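# Move desk items into the closet, then close it

## Task

Transfer every object sitting on the desk onto the closet's shelves, then close the closet door completely. Afterwards open the gripper and back the robot away. The task fails if the robot tips over or is left leaning. Anything that stays in place only because the robot is holding or pressing it does not count.

## Robot and tools

ROBOT. A Hello Robot Stretch 4 with a single arm: an omni-wheel base, a lift riding up a mast, a telescoping arm that reaches forward, a three-joint wrist (yaw, pitch, roll) and a two-finger gripper. It stands about 1.6 m tall, and the base edge lies within 0.23 m of the base origin. Cameras: head_camera (mast top, facing forward and down; turn the base to aim it), head_left_camera and head_right_camera (fisheyes aimed more steeply down, showing the base and arm), and wrist_camera (looks along the fingers, fingertips near the bottom of the picture). Loose objects may now and then be nudged by an outside disturbance.

FRAMES. Base frame: origin on the floor beneath the base centre, x ahead, y to the left, z up. hand_pose is reported in this frame and marks a point between the open fingertips; with all wrist joints at 0 its axes line up with the base frame. The reported hand position can be slightly wrong. The odometry frame is the base frame as it was when the scene began.

execute_actions. Argument "actions": a list holding one action or nothing (empty just reports state and images). Optional "cameras": list of camera names or "all"; omitted or null gives all, [] gives none, an unknown name rejects the call. An action contains "base", "joints" or both, optionally with "pace" and "contact_limits"; alternatively it contains only "end_of_arm". All motions in an action begin together and may finish at different moments; no action runs past 15 s.
- "base": a single relative command, measured from the base position in the most recent state report. translate_m: straight drive in metres, forward positive, -2 to 2. strafe_m: sideways drive in metres, left positive, -2 to 2. rotate_rad: turn in place in radians, counter-clockwise (left) positive, -3.2 to 3.2.
- "joints": absolute targets keyed by name. lift_m 0 to 1.2 m (±0.004). arm_m extension 0 to 0.55 m (±0.004). wrist_yaw_rad -1.134 to 4.276 (0 points ahead, positive turns left, 3.14 stowed; beyond 3.4 the arm may block it; ±0.02). wrist_pitch_rad -1.117 to 4.259 (0 level, 1.57 pointing down; ±0.05). wrist_roll_rad -1.117 to 4.259 (0 keeps fingers level; positive turns clockwise when seen from behind the gripper; ±0.02). gripper_m -0.038 to 0.141 m, the gap between fingertips (negative values squeeze the tips together; ±0.004). Joint targets outside range are clipped and flagged; any other bad value or unknown key rejects the whole call with no motion. A joint or base left out of an action may still be driving toward its previous target.
- "pace": "slow", "default", "fast" or "max". Base top speeds 0.1/0.3/0.4/0.6 m/s and 1/2/3/4 rad/s respectively; with the lift above 0.2 these shrink, down to 0.3 m/s and 1 rad/s at lift_m 1.2.
- "contact_limits": only key arm_m, 0 (gentlest) to 0.75 (strongest), default 0.5; how much force the arm may apply before halting.
- "end_of_arm": "enable_torque" revives wrist or gripper motors that shut off; they then hold position.
To unfold at scene start, send lift_m 0.4 together with wrist_yaw_rad 0.

wait: seconds 0 to 10; no new command, returns state and images. zoom_image: camera name plus region [x0, y0, x1, y1] in pixels of that camera's latest full image, top-left origin, at most 504 by 504. read_manual: section "licences" only, no motion. finished_scene: scene number; ends the scene irreversibly and reports success. If a result reports a stop, any later execute_actions, wait or finished_scene calls in that same reply are skipped. Replying with no tool call ends everything.

RESULTS. base_status and joint_status: "done" (for the base, wheels turned the commanded amount even if slipping), "off_target" (resting short, may still push), "contact_stop_at_<key>" (hit something; that part goes slack), "limit_stop_at_<name>" (e.g. own_body, tilt), "time_out", "torque_fault" (wrist motor limp until enable_torque). After these the old target is discarded. on_its_own lists uncommanded behaviour; "held at" is the held target, not the actual position. joint_positions gives current joints. lidar_m: 12 distances in metres, 30-degree sectors, first straight ahead then counter-clockwise (4th left, 7th behind, 10th right); "-" means nothing seen or closer than 0.25 m; glass, thin legs and things behind may be missed; table tops register. wrist_depth_mm: 7x7 grid from top left, median depth 100 to 2000 mm, "-" invalid; the robot body appears. base_odometry is wheel-based with heading -3.142 to 3.142; a gap above about 0.1 rad between turned_by_wheels and turned_by_imu suggests a collision or slip. base_tilt in degrees (forward, right positive, fixed bias up to 1.5). motor_effort in percent toward higher joint values, bracket = peak; wheel positive means turning right. A firm grip (command at 0 or above) shows as a clear gripper effort change; gripper_m reading and "done" do not confirm a hold.

GRIPPING. Command a gap smaller than the object; tighter values squeeze harder and pull it inward by up to a third of the shortfall. If fingertips snag on a surface below, raise the lift.

AVOID. Tipping: don't drive or turn carrying over 1 kg with arm_m above 0.2, especially at fast or max; steady high or hard pushes can also topple it. Tilt over 6 degrees freezes lift, arm and wheels. Pressing the gripper into things or holding over about 2 kg level trips torque faults. Pitch below -0.2 combined with roll below -0.4 or above 4 risks self-collision. Avoid drops, slips, slams and hard hits. Finish with the door fully shut, objects resting on shelves on their own, gripper open and robot withdrawn.

Each tool is called after "Call:" as name(argument=value, ...), one argument or row to a line, values as JSON.

## Session

Call:
execute_actions(
  actions=[],
)

Scene clock: 0.00 s.
base_odometry: x=+0.000 y=+0.000 heading=+0.000 (m, m, rad; odometry frame)
turned_by_wheels: +0.000 (rad since the last result)
turned_by_imu: +0.000 (rad since the last result)
base_tilt: forward=+0.1 right=-0.4 (deg)
lidar_m: 2.39 2.35 2.49 1.21 1.21 1.34 1.32 1.30 1.42 2.01 2.00 2.22
base_status: not commanded
joint_positions: lift_m=+0.122 arm_m=-0.001 wrist_yaw_rad=+3.150 wrist_pitch_rad=-0.013 wrist_roll_rad=-0.013 gripper_m=+0.057
joint_status: not commanded
motor_effort: lift_m=+21 arm_m=+0 wrist_yaw_rad=+1 wrist_pitch_rad=-8 wrist_roll_rad=-3 gripper_m=-2 wheel_0=+1 wheel_1=+0 wheel_2=+0 (%)
hand_pose: x=-0.1189 y=+0.0851 z=+0.3037 quat_wxyz=(-0.004, +0.007, -0.007, +1.000) (m; base frame)
wrist_depth_mm: - 136 1430 1618 1756 1921 1255 / - 121 204 1618 1756 1983 1576 / - 121 167 1576 1808 - 1756 / 120 136 236 1576 1756 - 1756 / 1229 1308 1464 1576 1756 1863 1499 / 1025 1138 195 1118 195 1098 1078 / 707 283 820 112 732 741 741
pictures: head_camera, head_left_camera, head_right_camera, wrist_camera
Images, in order (width x height): head_camera 420x560, head_left_camera 420x672, head_right_camera 420x672, wrist_camera 616x392.

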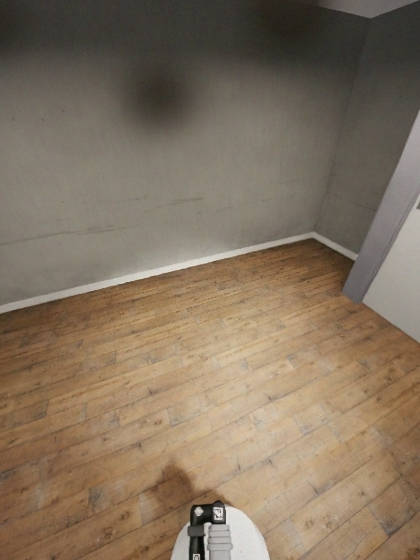

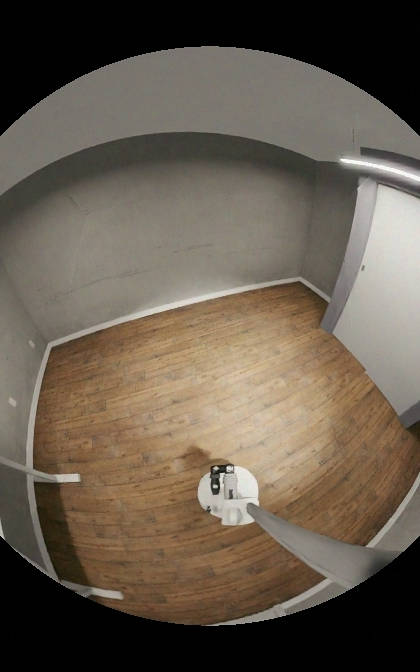

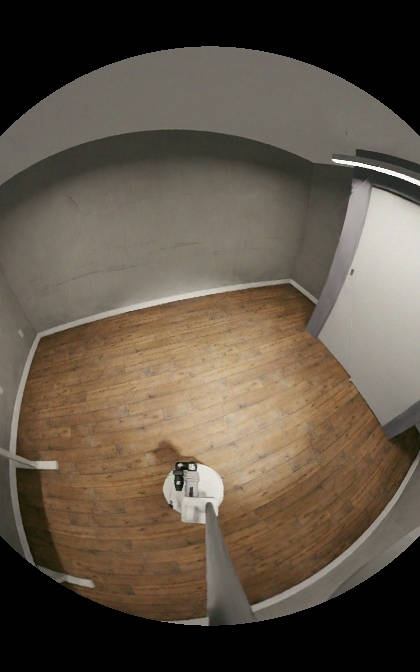

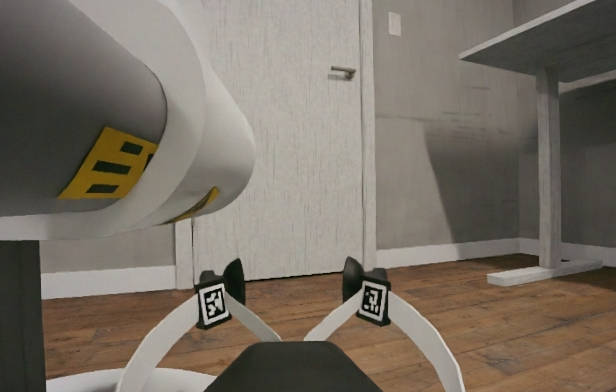

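Call:
execute_actions(
  actions=[
    {"base":{"rotate_rad":1.8},"pace":"fast"},
  ],
)

Scene clock: 2.00 s.
base_odometry: x=+0.000 y=+0.000 heading=+1.799 (m, m, rad; odometry frame)
turned_by_wheels: +1.799 (rad since the last result)
turned_by_imu: +1.800 (rad since the last result)
base_tilt: forward=+0.2 right=-0.4 (deg)
lidar_m: 1.18 1.19 1.48 1.31 1.36 1.69 1.99 2.05 2.56 2.35 2.40 2.19
base_status: done
joint_positions: lift_m=+0.122 arm_m=-0.001 wrist_yaw_rad=+3.150 wrist_pitch_rad=-0.013 wrist_roll_rad=-0.013 gripper_m=+0.057
joint_status: not commanded
motor_effort: lift_m=+20(21) arm_m=-1(1) wrist_yaw_rad=+1(1) wrist_pitch_rad=-7(7) wrist_roll_rad=-3(3) gripper_m=-3(2) wheel_0=-4(11) wheel_1=-3(10) wheel_2=-2(11) (%)
hand_pose: x=-0.1189 y=+0.0851 z=+0.3037 quat_wxyz=(-0.004, +0.007, -0.007, +1.000) (m; base frame)
wrist_depth_mm: - 136 - - - 1921 1464 / - 121 204 - - 1983 1430 / - 121 166 - - 1983 1464 / 119 136 236 - - - 1499 / 1618 1921 - - - 1756 1464 / 1008 1138 195 1138 195 1118 1078 / 723 282 809 111 732 732 741
pictures: head_camera, head_left_camera, head_right_camera, wrist_camera
Images, in order (width x height): head_camera 420x560, head_left_camera 420x672, head_right_camera 420x672, wrist_camera 616x392.

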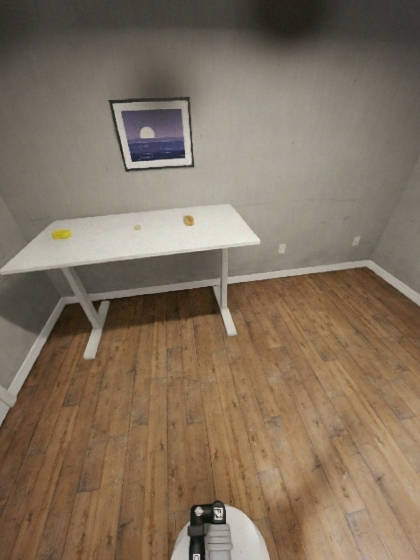

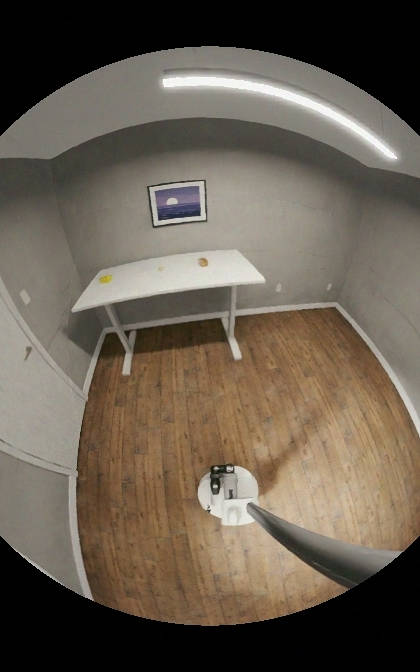

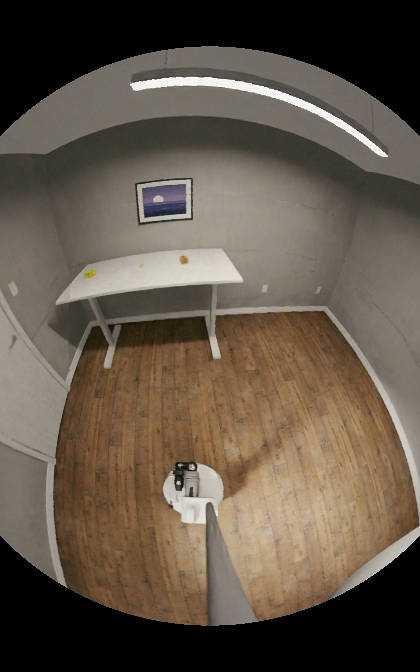

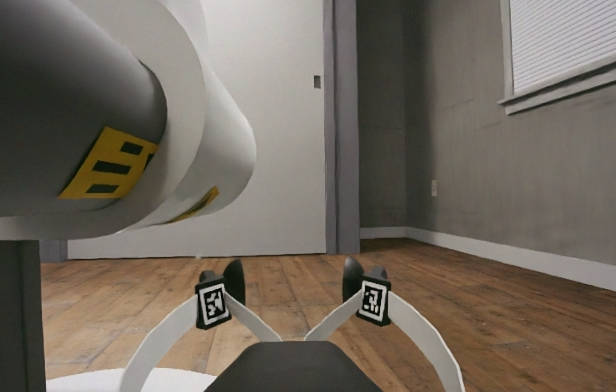

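Call:
zoom_image(
  camera="head_camera",
  region=[0, 190, 280, 290],
)

Call:
zoom_image(
  camera="wrist_camera",
  region=[200, 0, 450, 260],
)

Region (0, 190, 280, 290) of head_camera's 420x560 image, scaled by 1.800, with more detail than that image has; it fills the top 180 rows of this view, and the rest is white.

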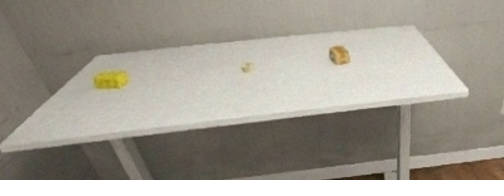

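Region (200, 0, 450, 260) of wrist_camera's 616x392 image, scaled by 1.938; it fills the left 485 columns of this view, and the rest is white.

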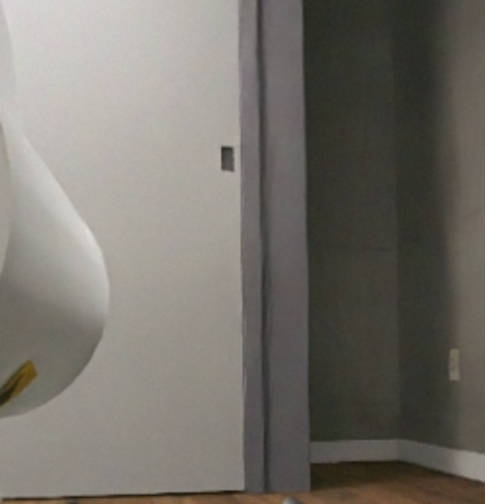

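Call:
execute_actions(
  actions=[
    {"base":{"rotate_rad":-3.1},"pace":"fast"},
  ],
)

Scene clock: 4.93 s.
base_odometry: x=+0.000 y=+0.000 heading=-1.300 (m, m, rad; odometry frame)
turned_by_wheels: -3.100 (rad since the last result)
turned_by_imu: -3.101 (rad since the last result)
base_tilt: forward=+0.2 right=-0.4 (deg)
lidar_m: 1.99 2.08 2.51 2.38 2.45 1.31 1.18 1.22 1.39 1.31 1.36 1.73
base_status: done
joint_positions: lift_m=+0.122 arm_m=-0.001 wrist_yaw_rad=+3.150 wrist_pitch_rad=-0.013 wrist_roll_rad=-0.013 gripper_m=+0.057
joint_status: not commanded
motor_effort: lift_m=+20(20) arm_m=-1(1) wrist_yaw_rad=+1(1) wrist_pitch_rad=-7(7) wrist_roll_rad=-3(2) gripper_m=-3(2) wheel_0=+3(14) wheel_1=+2(13) wheel_2=+1(12) (%)
hand_pose: x=-0.1189 y=+0.0851 z=+0.3037 quat_wxyz=(-0.004, +0.007, -0.007, +1.000) (m; base frame)
wrist_depth_mm: - 136 1366 - - - - / - 122 204 1708 - - - / - 121 166 - - - - / 120 136 236 - - - - / 1499 1863 - - - - - / 1008 1138 195 1138 195 1098 1042 / 707 283 809 112 741 723 741
pictures: head_camera, head_left_camera, head_right_camera, wrist_camera
Images, in order (width x height): head_camera 420x560, head_left_camera 420x672, head_right_camera 420x672, wrist_camera 616x392.

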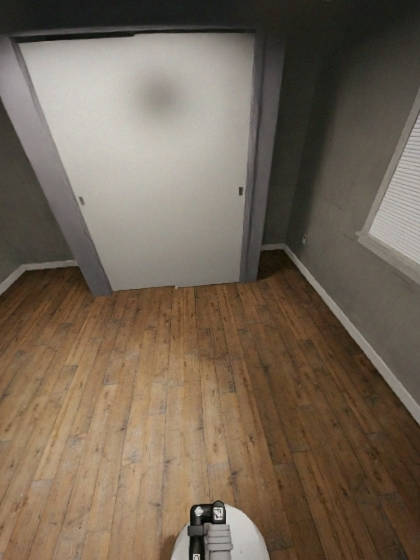

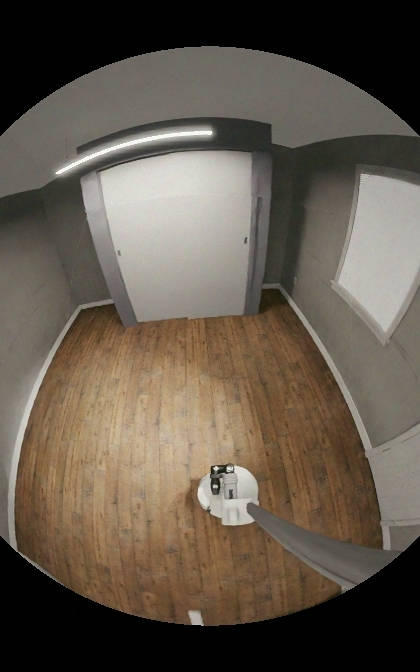

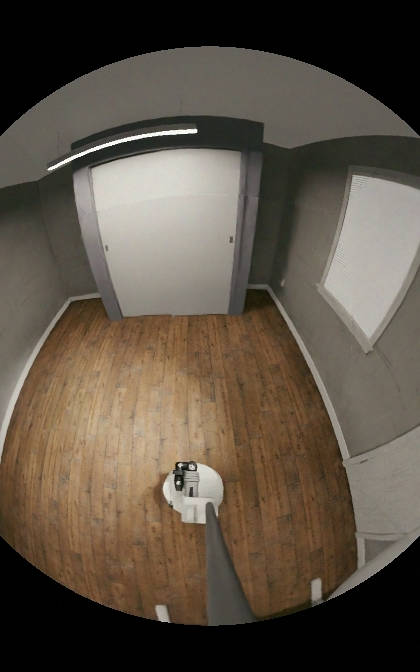

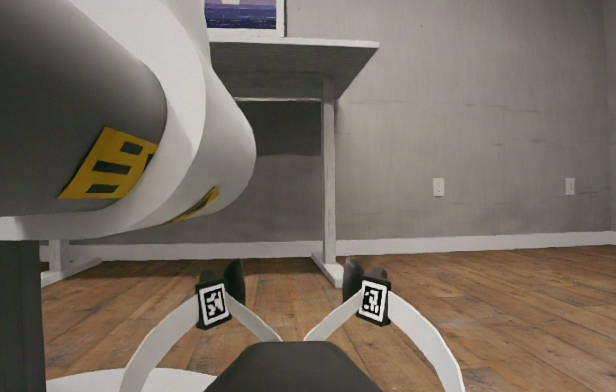

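Call:
execute_actions(
  actions=[
    {"base":{"translate_m":1.0},"joints":{"lift_m":0.7,"wrist_yaw_rad":0,"gripper_m":0.0},"pace":"fast"},
  ],
)

Scene clock: 9.40 s.
base_odometry: x=+0.268 y=-0.963 heading=-1.300 (m, m, rad; odometry frame)
turned_by_wheels: +0.000 (rad since the last result)
turned_by_imu: -0.006 (rad since the last result)
base_tilt: forward=+0.1 right=-0.4 (deg)
lidar_m: 1.00 1.03 1.41 2.47 2.52 3.22 2.58 1.93 1.35 1.20 1.25 1.08
base_status: done
joint_positions: lift_m=+0.700 arm_m=-0.001 wrist_yaw_rad=+0.000 wrist_pitch_rad=-0.013 wrist_roll_rad=-0.013 gripper_m=+0.000
joint_status: all done
motor_effort: lift_m=+22(24) arm_m=-1(1) wrist_yaw_rad=+0(6) wrist_pitch_rad=-7(7) wrist_roll_rad=-3(3) gripper_m=-4(4) wheel_0=+2(12) wheel_1=+1(10) wheel_2=+0(12) (%)
hand_pose: x=+0.4587 y=-0.0874 z=+0.8819 quat_wxyz=(+1.000, -0.007, -0.007, +0.000) (m; base frame)
wrist_depth_mm: 788 778 788 820 831 842 1366 / 788 768 788 831 831 854 1336 / 788 768 798 809 831 842 1397 / 788 768 798 820 820 842 1366 / 788 778 798 820 842 854 1366 / 798 768 187 195 831 842 1366 / 798 778 788 112 831 842 1430
pictures: head_camera, head_left_camera, head_right_camera, wrist_camera
Images, in order (width x height): head_camera 420x560, head_left_camera 420x672, head_right_camera 420x672, wrist_camera 616x392.

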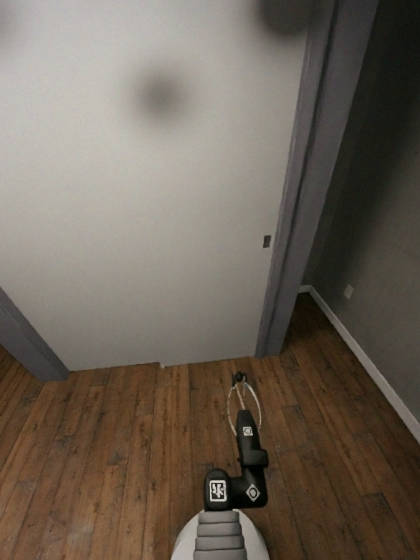

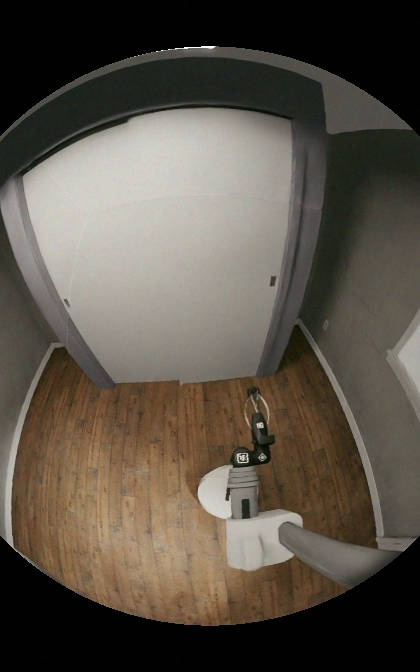

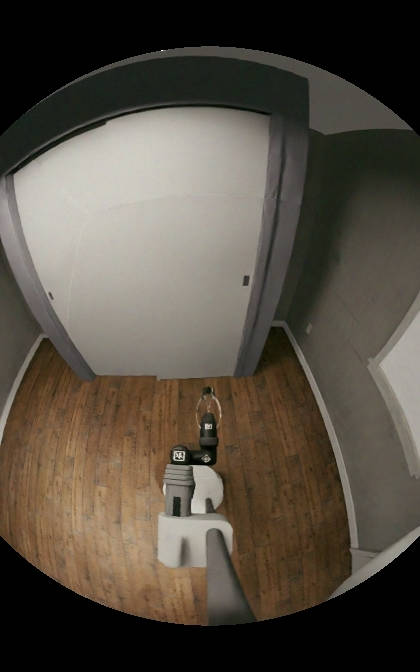

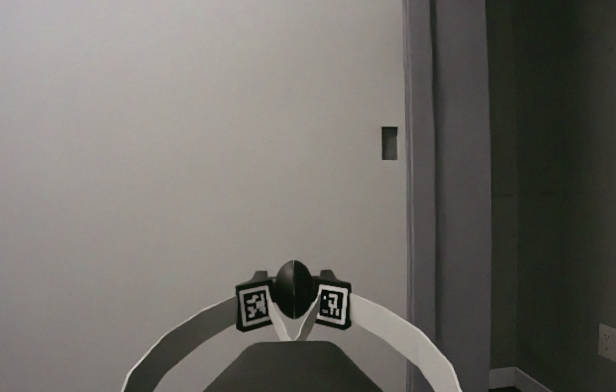

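Call:
zoom_image(
  camera="head_camera",
  region=[40, 300, 300, 400],
)

Call:
zoom_image(
  camera="head_left_camera",
  region=[0, 60, 340, 400],
)

Region (40, 300, 300, 400) of head_camera's 420x560 image, scaled by 1.938, with more detail than that image has; it fills the top 194 rows of this view, and the rest is white.

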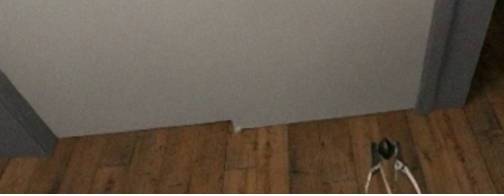

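Region (0, 60, 340, 400) of head_left_camera's 420x672 image, scaled by 1.482, with more detail than that image has.

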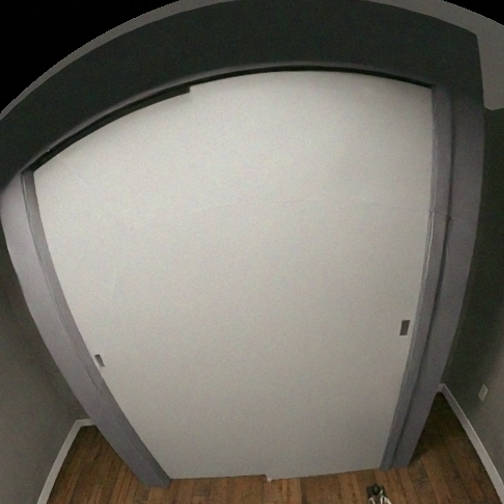

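Call:
execute_actions(
  actions=[
    {"base":{"rotate_rad":0.06},"joints":{"lift_m":0.85}},
  ],
  cameras=["head_camera","wrist_camera"],
)

Scene clock: 12.03 s.
base_odometry: x=+0.268 y=-0.964 heading=-1.241 (m, m, rad; odometry frame)
turned_by_wheels: +0.059 (rad since the last result)
turned_by_imu: +0.059 (rad since the last result)
base_tilt: forward=+0.1 right=-0.4 (deg)
lidar_m: 0.98 1.04 1.45 2.47 2.54 3.16 2.61 1.84 1.26 1.20 1.24 1.07
base_status: done
joint_positions: lift_m=+0.850 arm_m=-0.001 wrist_yaw_rad=+0.000 wrist_pitch_rad=-0.013 wrist_roll_rad=-0.013 gripper_m=+0.000
joint_status: all done
motor_effort: lift_m=+23(25) arm_m=-1(1) wrist_yaw_rad=+1(0) wrist_pitch_rad=-9(8) wrist_roll_rad=-4(2) gripper_m=-5(4) wheel_0=-5(9) wheel_1=-3(6) wheel_2=-4(9) (%)
hand_pose: x=+0.4587 y=-0.0874 z=+1.0318 quat_wxyz=(+1.000, -0.007, -0.007, +0.000) (m; base frame)
wrist_depth_mm: 809 778 798 809 820 820 1464 / 820 798 788 820 809 809 1464 / 820 788 788 809 820 809 1499 / 809 788 798 809 809 820 1464 / 820 788 798 809 831 820 1499 / 809 778 187 194 820 809 1537 / 831 788 788 112 831 809 1537
pictures: head_camera, wrist_camera
Images, in order (width x height): head_camera 420x560, wrist_camera 616x392.

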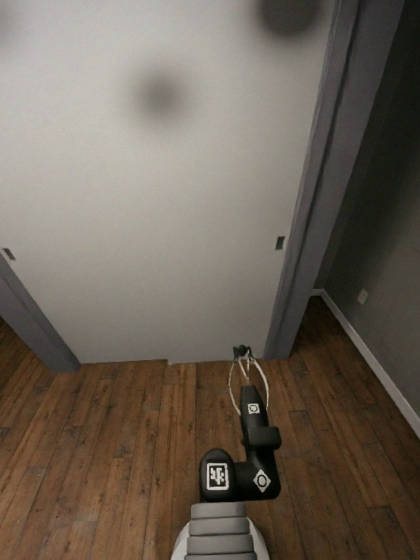

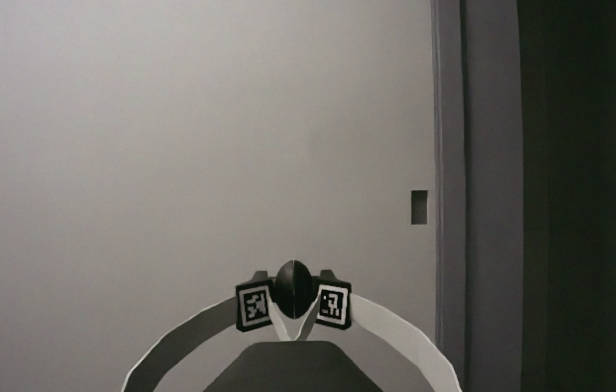

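Call:
execute_actions(
  actions=[
    {"base":{"strafe_m":-0.27}},
  ],
  cameras=[],
)

Call:
execute_actions(
  actions=[
    {"base":{"translate_m":0.4}},
  ],
  cameras=["head_camera","wrist_camera"],
)

Scene clock: 14.77 s.
base_odometry: x=+0.012 y=-1.051 heading=-1.241 (m, m, rad; odometry frame)
turned_by_wheels: +0.000 (rad since the last result)
turned_by_imu: +0.000 (rad since the last result)
base_tilt: forward=+0.2 right=-0.5 (deg)
lidar_m: 0.98 1.03 1.47 2.74 2.81 3.17 2.58 1.46 1.00 0.93 0.95 1.04
base_status: done
joint_positions: lift_m=+0.850 arm_m=-0.001 wrist_yaw_rad=+0.000 wrist_pitch_rad=-0.013 wrist_roll_rad=-0.013 gripper_m=+0.000
joint_status: not commanded
motor_effort: lift_m=+22(23) arm_m=-1(1) wrist_yaw_rad=+1(1) wrist_pitch_rad=-8(7) wrist_roll_rad=-2(3) gripper_m=-3(5) wheel_0=+3(13) wheel_1=-1(10) wheel_2=+0(7) (%)
hand_pose: x=+0.4587 y=-0.0874 z=+1.0319 quat_wxyz=(+1.000, -0.007, -0.007, +0.000) (m; base frame)
wrist_depth_mm: 778 788 798 798 809 1499 1138 / 788 788 798 809 809 1576 1160 / 778 798 798 809 809 1576 1138 / 768 788 809 809 798 1537 1160 / 778 798 798 809 809 1576 1160 / 778 798 187 195 809 1576 1160 / 778 788 798 112 820 1537 1160
pictures: none
No camera images: the call's "cameras" was empty. Leave "cameras" out to get every camera's image.

Scene clock: 17.57 s.
base_odometry: x=+0.142 y=-1.429 heading=-1.240 (m, m, rad; odometry frame)
turned_by_wheels: +0.001 (rad since the last result)
turned_by_imu: -0.002 (rad since the last result)
base_tilt: forward=+0.2 right=-0.5 (deg)
lidar_m: 0.57 0.61 0.96 2.75 2.85 3.58 3.04 1.47 0.99 0.91 0.99 0.61
base_status: done
joint_positions: lift_m=+0.850 arm_m=-0.001 wrist_yaw_rad=+0.000 wrist_pitch_rad=-0.013 wrist_roll_rad=-0.013 gripper_m=+0.000
joint_status: not commanded
motor_effort: lift_m=+22(22) arm_m=-1(1) wrist_yaw_rad=+1(0) wrist_pitch_rad=-8(8) wrist_roll_rad=-3(4) gripper_m=-4(5) wheel_0=+5(6) wheel_1=+4(7) wheel_2=-1(11) (%)
hand_pose: x=+0.4587 y=-0.0874 z=+1.0319 quat_wxyz=(+1.000, -0.007, -0.007, +0.000) (m; base frame)
wrist_depth_mm: 399 407 413 415 404 413 1118 / 402 404 410 415 407 413 1138 / 397 404 410 415 407 413 1138 / 402 402 413 415 410 415 1138 / 399 404 407 415 407 413 1138 / 399 407 187 195 389 413 1138 / 402 402 413 112 392 415 1138
pictures: head_camera, wrist_camera
Images, in order (width x height): head_camera 420x560, wrist_camera 616x392.

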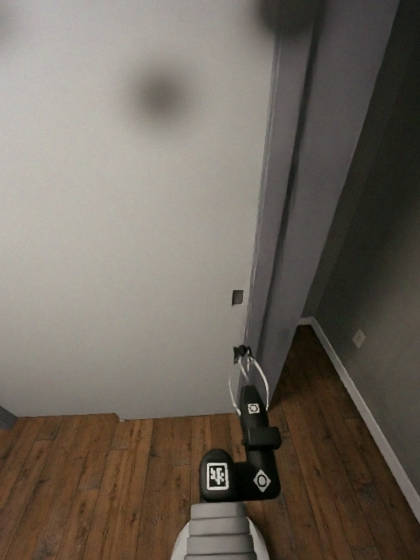

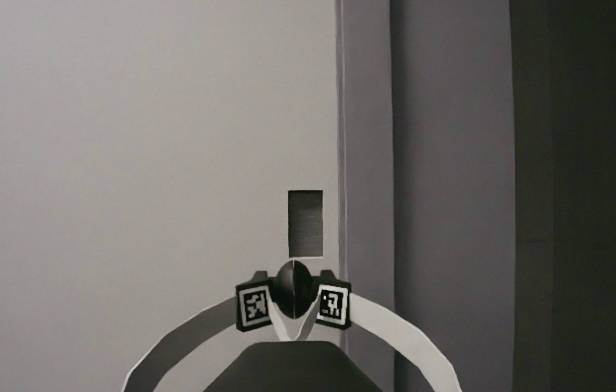

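Call:
execute_actions(
  actions=[
    {"base":{"strafe_m":-0.012},"joints":{"arm_m":0.13}},
  ],
  cameras=["wrist_camera"],
)

Scene clock: 20.03 s.
base_odometry: x=+0.131 y=-1.433 heading=-1.240 (m, m, rad; odometry frame)
turned_by_wheels: +0.000 (rad since the last result)
turned_by_imu: +0.000 (rad since the last result)
base_tilt: forward=+0.2 right=-0.5 (deg)
lidar_m: 0.61 0.66 0.84 2.76 2.83 3.55 3.45 1.42 0.97 0.91 0.97 0.62
base_status: done
joint_positions: lift_m=+0.850 arm_m=+0.129 wrist_yaw_rad=+0.000 wrist_pitch_rad=-0.013 wrist_roll_rad=-0.013 gripper_m=+0.000
joint_status: all done
motor_effort: lift_m=+22(22) arm_m=+6(6) wrist_yaw_rad=+0(1) wrist_pitch_rad=-8(7) wrist_roll_rad=-3(3) gripper_m=-6(5) wheel_0=+4(13) wheel_1=-3(8) wheel_2=+0(2) (%)
hand_pose: x=+0.5883 y=-0.0874 z=+1.0319 quat_wxyz=(+1.000, -0.007, -0.007, +0.000) (m; base frame)
wrist_depth_mm: 276 279 285 287 262 279 283 / 276 279 283 289 263 279 283 / 277 281 283 287 262 281 285 / 277 281 283 289 263 281 285 / 276 281 285 293 262 282 285 / 277 283 187 193 262 282 286 / 276 281 286 112 263 281 285
pictures: wrist_camera
Images, in order (width x height): wrist_camera 616x392.

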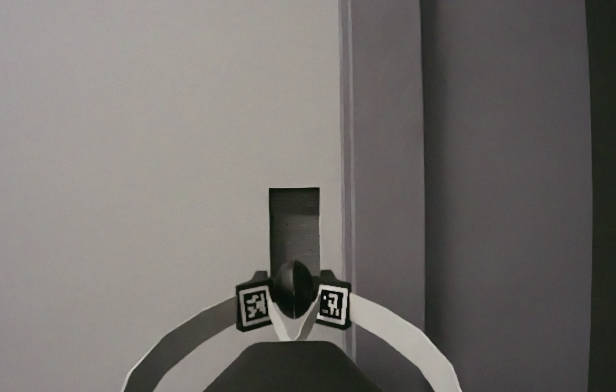

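Call:
execute_actions(
  actions=[
    {"joints":{"arm_m":0.22},"contact_limits":{"arm_m":0.1},"pace":"slow"},
  ],
  cameras=["wrist_camera","head_camera"],
)

Scene clock: 22.03 s.
base_odometry: x=+0.131 y=-1.433 heading=-1.240 (m, m, rad; odometry frame)
turned_by_wheels: +0.000 (rad since the last result)
turned_by_imu: +0.003 (rad since the last result)
base_tilt: forward=+0.1 right=-0.5 (deg)
lidar_m: 0.59 0.64 0.89 2.75 2.85 3.56 3.43 1.42 0.97 0.91 0.98 0.64
base_status: not commanded
joint_positions: lift_m=+0.850 arm_m=+0.190 wrist_yaw_rad=-0.006 wrist_pitch_rad=-0.014 wrist_roll_rad=-0.013 gripper_m=+0.000
joint_status: arm_m contact_stop (moved +0.061 of +0.091)
on_its_own: arm_m is slack since a contact_stop (your +0.220 is given up); wrist_yaw_rad is at rest, and its effort (+17) is outside its rest range (-13 to +13)
motor_effort: lift_m=+22(22) arm_m=+0(14) wrist_yaw_rad=+17(30) wrist_pitch_rad=-5(5) wrist_roll_rad=-3(3) gripper_m=-3(4) wheel_0=+3(5) wheel_1=+1(3) wheel_2=-8(8) (%)
contact_limits: arm_m 0.1
hand_pose: x=+0.6493 y=-0.0891 z=+1.0321 quat_wxyz=(+1.000, -0.007, -0.007, -0.003) (m; base frame)
wrist_depth_mm: 219 223 228 230 202 220 222 / 220 224 227 230 203 220 223 / 220 224 227 231 203 220 224 / 220 224 228 233 203 220 224 / 220 224 228 240 204 220 224 / 221 224 186 193 204 221 224 / 222 224 227 112 203 220 224
pictures: head_camera, wrist_camera
Images, in order (width x height): head_camera 420x560, wrist_camera 616x392.

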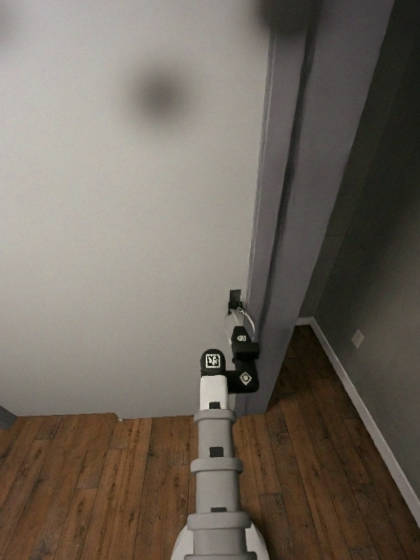

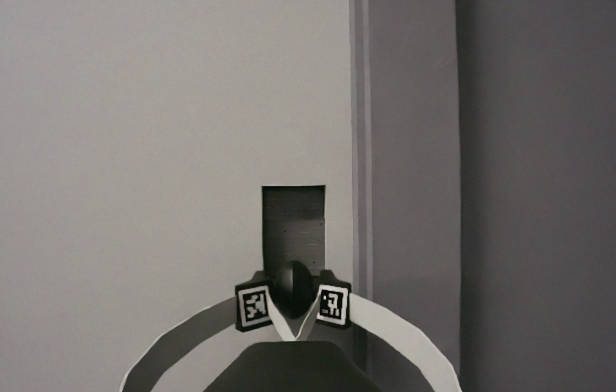

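Call:
execute_actions(
  actions=[
    {"joints":{"arm_m":0.175,"lift_m":0.872}},
  ],
  cameras=[],
)

Call:
execute_actions(
  actions=[
    {"joints":{"arm_m":0.22},"contact_limits":{"arm_m":0.1},"pace":"slow"},
  ],
  cameras=["wrist_camera"],
)

Scene clock: 23.20 s.
base_odometry: x=+0.131 y=-1.433 heading=-1.240 (m, m, rad; odometry frame)
turned_by_wheels: +0.001 (rad since the last result)
turned_by_imu: +0.001 (rad since the last result)
base_tilt: forward=+0.1 right=-0.5 (deg)
lidar_m: 0.61 0.65 0.91 2.76 2.85 3.55 3.45 1.41 0.98 0.90 1.01 0.64
base_status: not commanded
joint_positions: lift_m=+0.872 arm_m=+0.176 wrist_yaw_rad=+0.000 wrist_pitch_rad=-0.013 wrist_roll_rad=-0.013 gripper_m=+0.000
joint_status: all done
motor_effort: lift_m=+23(25) arm_m=-6(6) wrist_yaw_rad=+2(17) wrist_pitch_rad=-9(8) wrist_roll_rad=-2(2) gripper_m=-6(5) wheel_0=+3(4) wheel_1=+1(1) wheel_2=-1(8) (%)
hand_pose: x=+0.6354 y=-0.0875 z=+1.0538 quat_wxyz=(+1.000, -0.007, -0.007, +0.000) (m; base frame)
wrist_depth_mm: 233 235 238 240 214 232 234 / 231 235 238 242 214 232 235 / 233 234 238 242 215 232 234 / 233 235 238 241 216 232 236 / 232 236 239 253 216 232 236 / 232 236 188 195 216 234 236 / 234 235 238 112 215 234 236
pictures: none
No camera images: the call's "cameras" was empty. Leave "cameras" out to get every camera's image.

Scene clock: 24.27 s.
base_odometry: x=+0.131 y=-1.433 heading=-1.240 (m, m, rad; odometry frame)
turned_by_wheels: +0.000 (rad since the last result)
turned_by_imu: +0.001 (rad since the last result)
base_tilt: forward=+0.1 right=-0.4 (deg)
lidar_m: 0.61 0.66 0.96 2.74 2.85 3.54 3.44 1.41 0.99 0.91 1.00 0.64
base_status: not commanded
joint_positions: lift_m=+0.872 arm_m=+0.191 wrist_yaw_rad=-0.005 wrist_pitch_rad=-0.014 wrist_roll_rad=-0.013 gripper_m=+0.000
joint_status: arm_m contact_stop (moved +0.014 of +0.044)
on_its_own: arm_m is slack since a contact_stop (your +0.220 is given up); wrist_yaw_rad is at rest, and its effort (+16) is outside its rest range (-13 to +13)
motor_effort: lift_m=+23(23) arm_m=+0(14) wrist_yaw_rad=+16(23) wrist_pitch_rad=-6(9) wrist_roll_rad=-2(3) gripper_m=-2(4) wheel_0=+3(4) wheel_1=+1(3) wheel_2=-8(7) (%)
contact_limits: arm_m 0.1
hand_pose: x=+0.6494 y=-0.0889 z=+1.0540 quat_wxyz=(+1.000, -0.007, -0.007, -0.003) (m; base frame)
wrist_depth_mm: 220 224 227 229 202 220 222 / 220 223 228 231 203 219 223 / 220 224 227 230 203 220 221 / 220 224 229 232 204 220 223 / 222 224 229 241 204 220 224 / 221 225 187 202 203 220 224 / 222 224 228 111 204 220 224
pictures: wrist_camera
Images, in order (width x height): wrist_camera 616x392.

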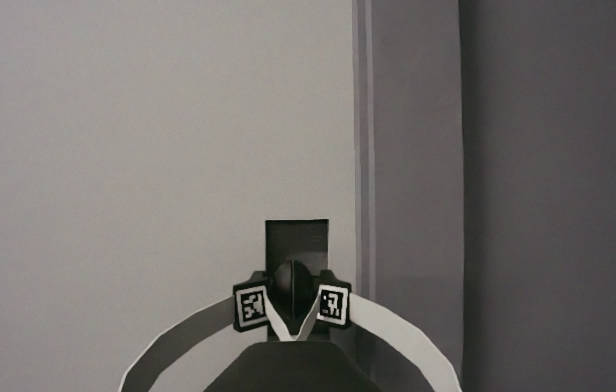

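Call:
execute_actions(
  actions=[
    {"base":{"strafe_m":0.08},"joints":{"arm_m":0.189},"pace":"slow"},
  ],
  cameras=["wrist_camera","head_camera"],
)

Scene clock: 26.40 s.
base_odometry: x=+0.206 y=-1.407 heading=-1.242 (m, m, rad; odometry frame)
turned_by_wheels: -0.001 (rad since the last result)
turned_by_imu: -0.002 (rad since the last result)
base_tilt: forward=+0.1 right=-0.4 (deg)
lidar_m: 0.59 0.63 0.91 2.68 2.80 3.54 2.97 1.56 1.03 1.00 1.06 0.62
base_status: done
joint_positions: lift_m=+0.872 arm_m=+0.189 wrist_yaw_rad=-0.012 wrist_pitch_rad=-0.013 wrist_roll_rad=-0.013 gripper_m=+0.000
joint_status: all done
on_its_own: wrist_yaw_rad is at rest, and its effort (+34) is outside its rest range (-13 to +13)
motor_effort: lift_m=+23(22) arm_m=-2(4) wrist_yaw_rad=+34(50) wrist_pitch_rad=-6(7) wrist_roll_rad=-3(3) gripper_m=-4(5) wheel_0=-10(17) wheel_1=+2(8) wheel_2=-6(7) (%)
hand_pose: x=+0.6476 y=-0.0908 z=+1.0539 quat_wxyz=(+1.000, -0.007, -0.007, -0.006) (m; base frame)
wrist_depth_mm: 219 222 225 230 303 216 210 / 219 223 227 231 307 220 209 / 219 223 227 231 312 221 211 / 219 224 229 233 314 221 210 / 220 223 227 243 315 221 210 / 220 224 187 204 235 222 211 / 221 223 228 112 236 210 211
pictures: head_camera, wrist_camera
Images, in order (width x height): head_camera 420x560, wrist_camera 616x392.

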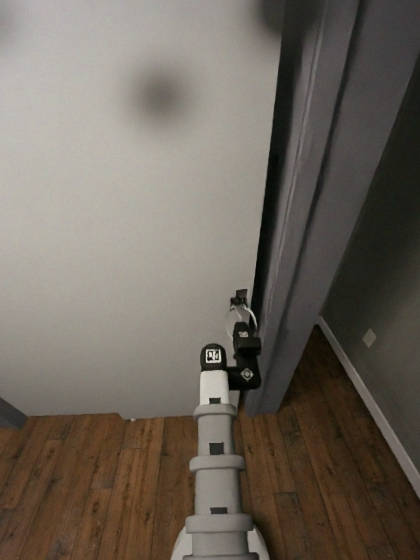

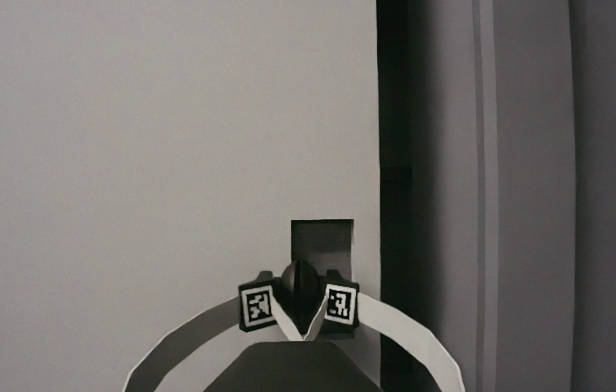

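Call:
execute_actions(
  actions=[
    {"base":{"strafe_m":0.3},"joints":{"arm_m":0.191},"pace":"slow"},
  ],
  cameras=["wrist_camera","head_camera"],
)

Scene clock: 30.73 s.
base_odometry: x=+0.490 y=-1.310 heading=-1.243 (m, m, rad; odometry frame)
turned_by_wheels: -0.001 (rad since the last result)
turned_by_imu: -0.183 (rad since the last result)
base_tilt: forward=-0.7 right=+0.0 (deg)
lidar_m: 0.57 0.58 0.70 1.26 2.45 2.92 3.40 2.36 1.43 1.22 1.22 0.72
base_status: done
joint_positions: lift_m=+0.872 arm_m=+0.190 wrist_yaw_rad=-0.018 wrist_pitch_rad=-0.004 wrist_roll_rad=-0.013 gripper_m=+0.000
joint_status: all done
on_its_own: wrist_yaw_rad is at rest, and its effort (+52) is outside its rest range (-13 to +13); wrist_pitch_rad is at rest, and its effort (-35) is outside its rest range (-23 to +23)
motor_effort: lift_m=+22(23) arm_m=+7(7) wrist_yaw_rad=+52(59) wrist_pitch_rad=-35(36) wrist_roll_rad=-2(2) gripper_m=-4(6) wheel_0=-5(19) wheel_1=+6(9) wheel_2=-14(12) (%)
hand_pose: x=+0.6474 y=-0.0926 z=+1.0510 quat_wxyz=(+1.000, -0.007, -0.002, -0.009) (m; base frame)
wrist_depth_mm: 194 204 218 232 634 373 298 / 193 206 218 232 661 375 296 / 194 206 217 233 661 377 298 / 194 205 219 233 627 382 301 / 194 206 219 243 668 384 301 / 195 206 184 193 247 382 300 / 195 200 217 112 591 368 306
pictures: head_camera, wrist_camera
Images, in order (width x height): head_camera 420x560, wrist_camera 616x392.

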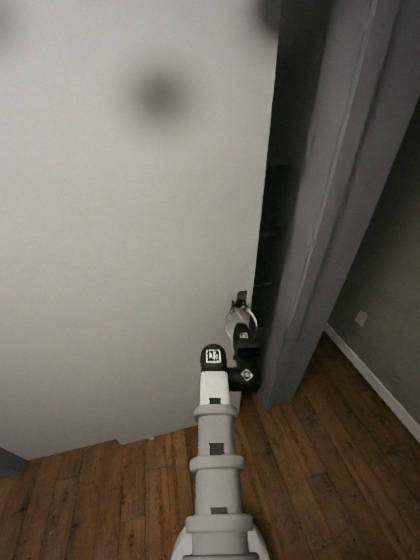

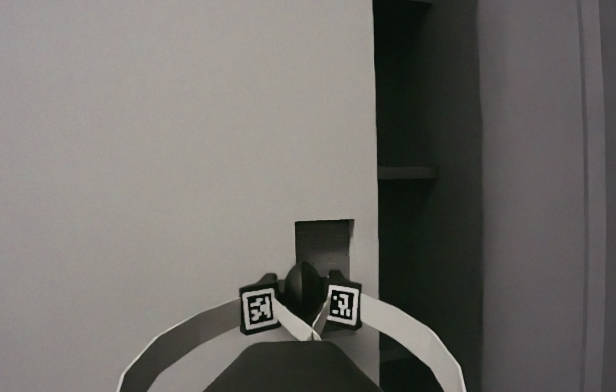

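Call:
execute_actions(
  actions=[
    {"joints":{"arm_m":0.0,"wrist_yaw_rad":0}},
  ],
  cameras=[],
)

Call:
execute_actions(
  actions=[
    {"base":{"rotate_rad":0.185}},
  ],
)

Scene clock: 34.47 s.
base_odometry: x=+0.490 y=-1.310 heading=-1.242 (m, m, rad; odometry frame)
turned_by_wheels: +0.001 (rad since the last result)
turned_by_imu: -0.005 (rad since the last result)
base_tilt: forward=+0.1 right=-0.4 (deg)
lidar_m: 0.57 0.56 0.69 1.28 2.44 2.88 3.42 2.41 1.39 1.23 1.26 0.72
base_status: not commanded
joint_positions: lift_m=+0.872 arm_m=+0.001 wrist_yaw_rad=+0.000 wrist_pitch_rad=-0.013 wrist_roll_rad=-0.013 gripper_m=+0.000
joint_status: all done
motor_effort: lift_m=+23(23) arm_m=-6(9) wrist_yaw_rad=+1(58) wrist_pitch_rad=-7(35) wrist_roll_rad=-2(2) gripper_m=-4(5) wheel_0=-2(7) wheel_1=+0(6) wheel_2=+0(14) (%)
hand_pose: x=+0.4604 y=-0.0875 z=+1.0539 quat_wxyz=(+1.000, -0.007, -0.007, +0.000) (m; base frame)
wrist_depth_mm: 334 355 375 399 798 442 462 / 336 351 375 397 866 442 462 / 334 351 375 397 866 445 462 / 336 353 375 402 842 452 469 / 336 355 375 397 866 455 466 / 336 353 187 195 768 452 469 / 334 345 373 111 866 442 466
pictures: none
No camera images: the call's "cameras" was empty. Leave "cameras" out to get every camera's image.

Scene clock: 35.37 s.
base_odometry: x=+0.490 y=-1.310 heading=-1.057 (m, m, rad; odometry frame)
turned_by_wheels: +0.184 (rad since the last result)
turned_by_imu: +0.184 (rad since the last result)
base_tilt: forward=+0.2 right=-0.5 (deg)
lidar_m: 0.54 0.56 0.84 2.43 2.51 3.37 3.46 1.90 1.31 1.24 0.84 0.58
base_status: done
joint_positions: lift_m=+0.872 arm_m=+0.001 wrist_yaw_rad=+0.000 wrist_pitch_rad=-0.013 wrist_roll_rad=-0.013 gripper_m=+0.000
joint_status: not commanded
motor_effort: lift_m=+23(22) arm_m=-6(6) wrist_yaw_rad=+0(1) wrist_pitch_rad=-6(8) wrist_roll_rad=-2(2) gripper_m=-4(5) wheel_0=-3(5) wheel_1=-2(7) wheel_2=-4(7) (%)
hand_pose: x=+0.4604 y=-0.0874 z=+1.0539 quat_wxyz=(+1.000, -0.007, -0.007, +0.000) (m; base frame)
wrist_depth_mm: 351 355 359 366 373 691 469 / 351 355 362 366 370 715 535 / 351 355 359 364 375 723 544 / 351 355 362 368 370 699 469 / 355 357 362 366 373 723 539 / 353 355 187 194 373 699 544 / 353 355 364 112 375 723 535
pictures: head_camera, head_left_camera, head_right_camera, wrist_camera
Images, in order (width x height): head_camera 420x560, head_left_camera 420x672, head_right_camera 420x672, wrist_camera 616x392.

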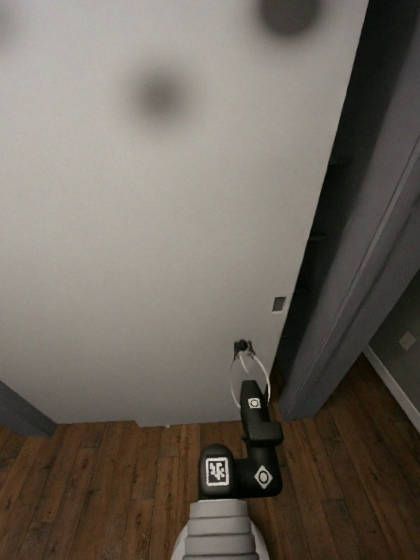

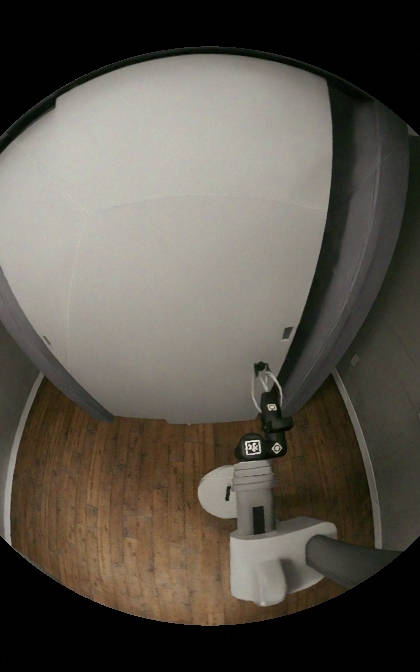

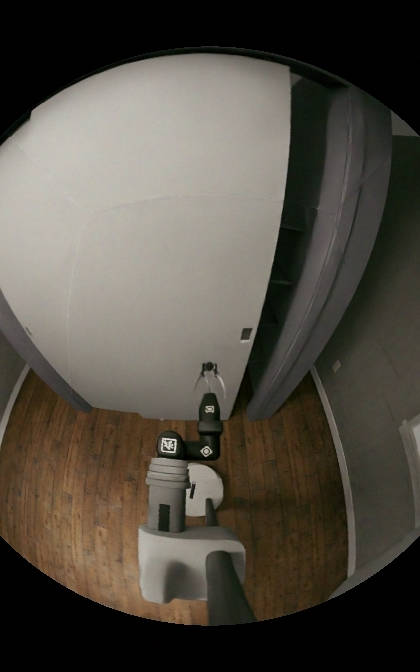

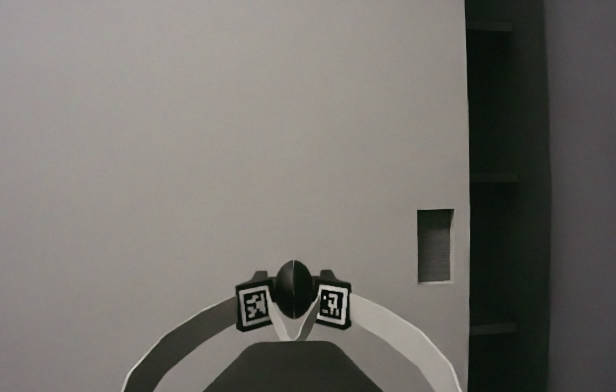

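Call:
execute_actions(
  actions=[
    {"base":{"rotate_rad":-1.571},"joints":{"wrist_yaw_rad":1.57},"pace":"fast"},
  ],
  cameras=[],
)

Call:
execute_actions(
  actions=[
    {"base":{"translate_m":-0.39},"joints":{"arm_m":0.45}},
  ],
)

Scene clock: 38.80 s.
base_odometry: x=+0.490 y=-1.310 heading=-2.628 (m, m, rad; odometry frame)
turned_by_wheels: -1.570 (rad since the last result)
turned_by_imu: -1.571 (rad since the last result)
base_tilt: forward=+0.1 right=-0.5 (deg)
lidar_m: 1.22 0.81 0.61 0.56 0.57 0.87 2.44 2.51 3.36 2.64 1.89 1.30
base_status: done
joint_positions: lift_m=+0.872 arm_m=+0.001 wrist_yaw_rad=+1.570 wrist_pitch_rad=-0.013 wrist_roll_rad=-0.013 gripper_m=+0.000
joint_status: all done
motor_effort: lift_m=+22(23) arm_m=-6(6) wrist_yaw_rad=+2(7) wrist_pitch_rad=-7(8) wrist_roll_rad=-2(2) gripper_m=-4(6) wheel_0=+5(10) wheel_1=+4(11) wheel_2=+2(7) (%)
hand_pose: x=+0.2597 y=+0.2884 z=+1.0539 quat_wxyz=(+0.708, +0.000, -0.009, +0.707) (m; base frame)
wrist_depth_mm: 521 530 539 1255 960 535 1255 / 521 525 535 866 878 544 1205 / 521 525 535 1255 991 539 1205 / 521 530 530 842 866 539 1205 / 521 525 535 549 991 544 1205 / 521 521 187 195 539 544 1205 / 521 521 530 112 976 544 1182
pictures: none
No camera images: the call's "cameras" was empty. Leave "cameras" out to get every camera's image.

Scene clock: 41.60 s.
base_odometry: x=+0.830 y=-1.119 heading=-2.628 (m, m, rad; odometry frame)
turned_by_wheels: +0.000 (rad since the last result)
turned_by_imu: +0.002 (rad since the last result)
base_tilt: forward=+0.1 right=-0.5 (deg)
lidar_m: 1.62 0.86 0.59 0.54 0.62 0.85 2.02 2.08 2.83 2.61 2.45 1.72
base_status: done
joint_positions: lift_m=+0.872 arm_m=+0.449 wrist_yaw_rad=+1.570 wrist_pitch_rad=-0.013 wrist_roll_rad=-0.013 gripper_m=+0.000
joint_status: all done
motor_effort: lift_m=+22(21) arm_m=+6(7) wrist_yaw_rad=+1(2) wrist_pitch_rad=-6(7) wrist_roll_rad=-2(2) gripper_m=-5(6) wheel_0=-3(6) wheel_1=-2(7) wheel_2=+0(14) (%)
hand_pose: x=+0.7075 y=+0.2884 z=+1.0539 quat_wxyz=(+0.707, +0.000, -0.009, +0.707) (m; base frame)
wrist_depth_mm: 517 525 530 1229 525 539 1229 / 521 530 530 1042 530 539 1205 / 525 525 539 1255 539 535 1281 / 521 525 535 1255 535 539 1281 / 521 525 535 1229 535 539 1281 / 521 525 187 194 517 544 1255 / 521 525 535 112 521 544 1255
pictures: head_camera, head_left_camera, head_right_camera, wrist_camera
Images, in order (width x height): head_camera 420x560, head_left_camera 420x672, head_right_camera 420x672, wrist_camera 616x392.

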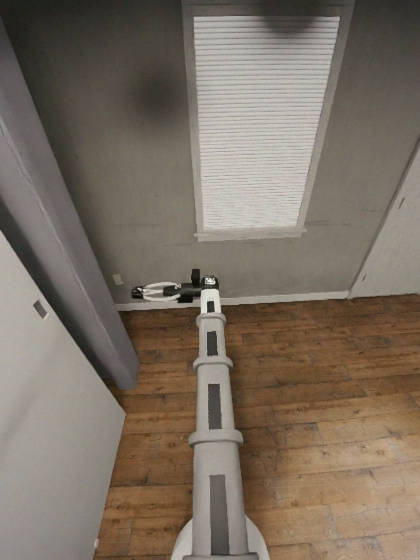

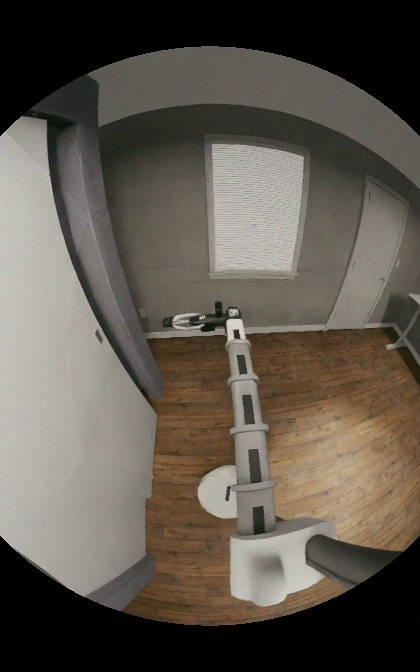

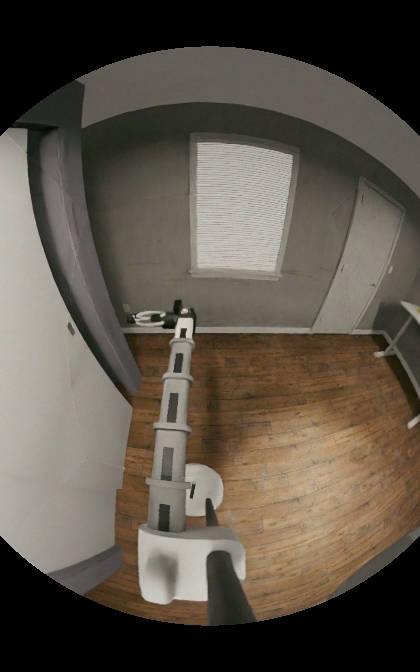

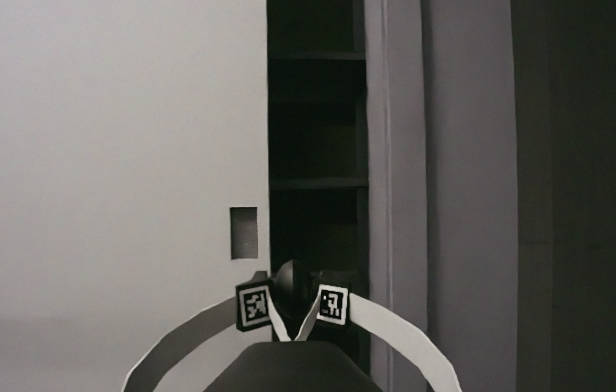

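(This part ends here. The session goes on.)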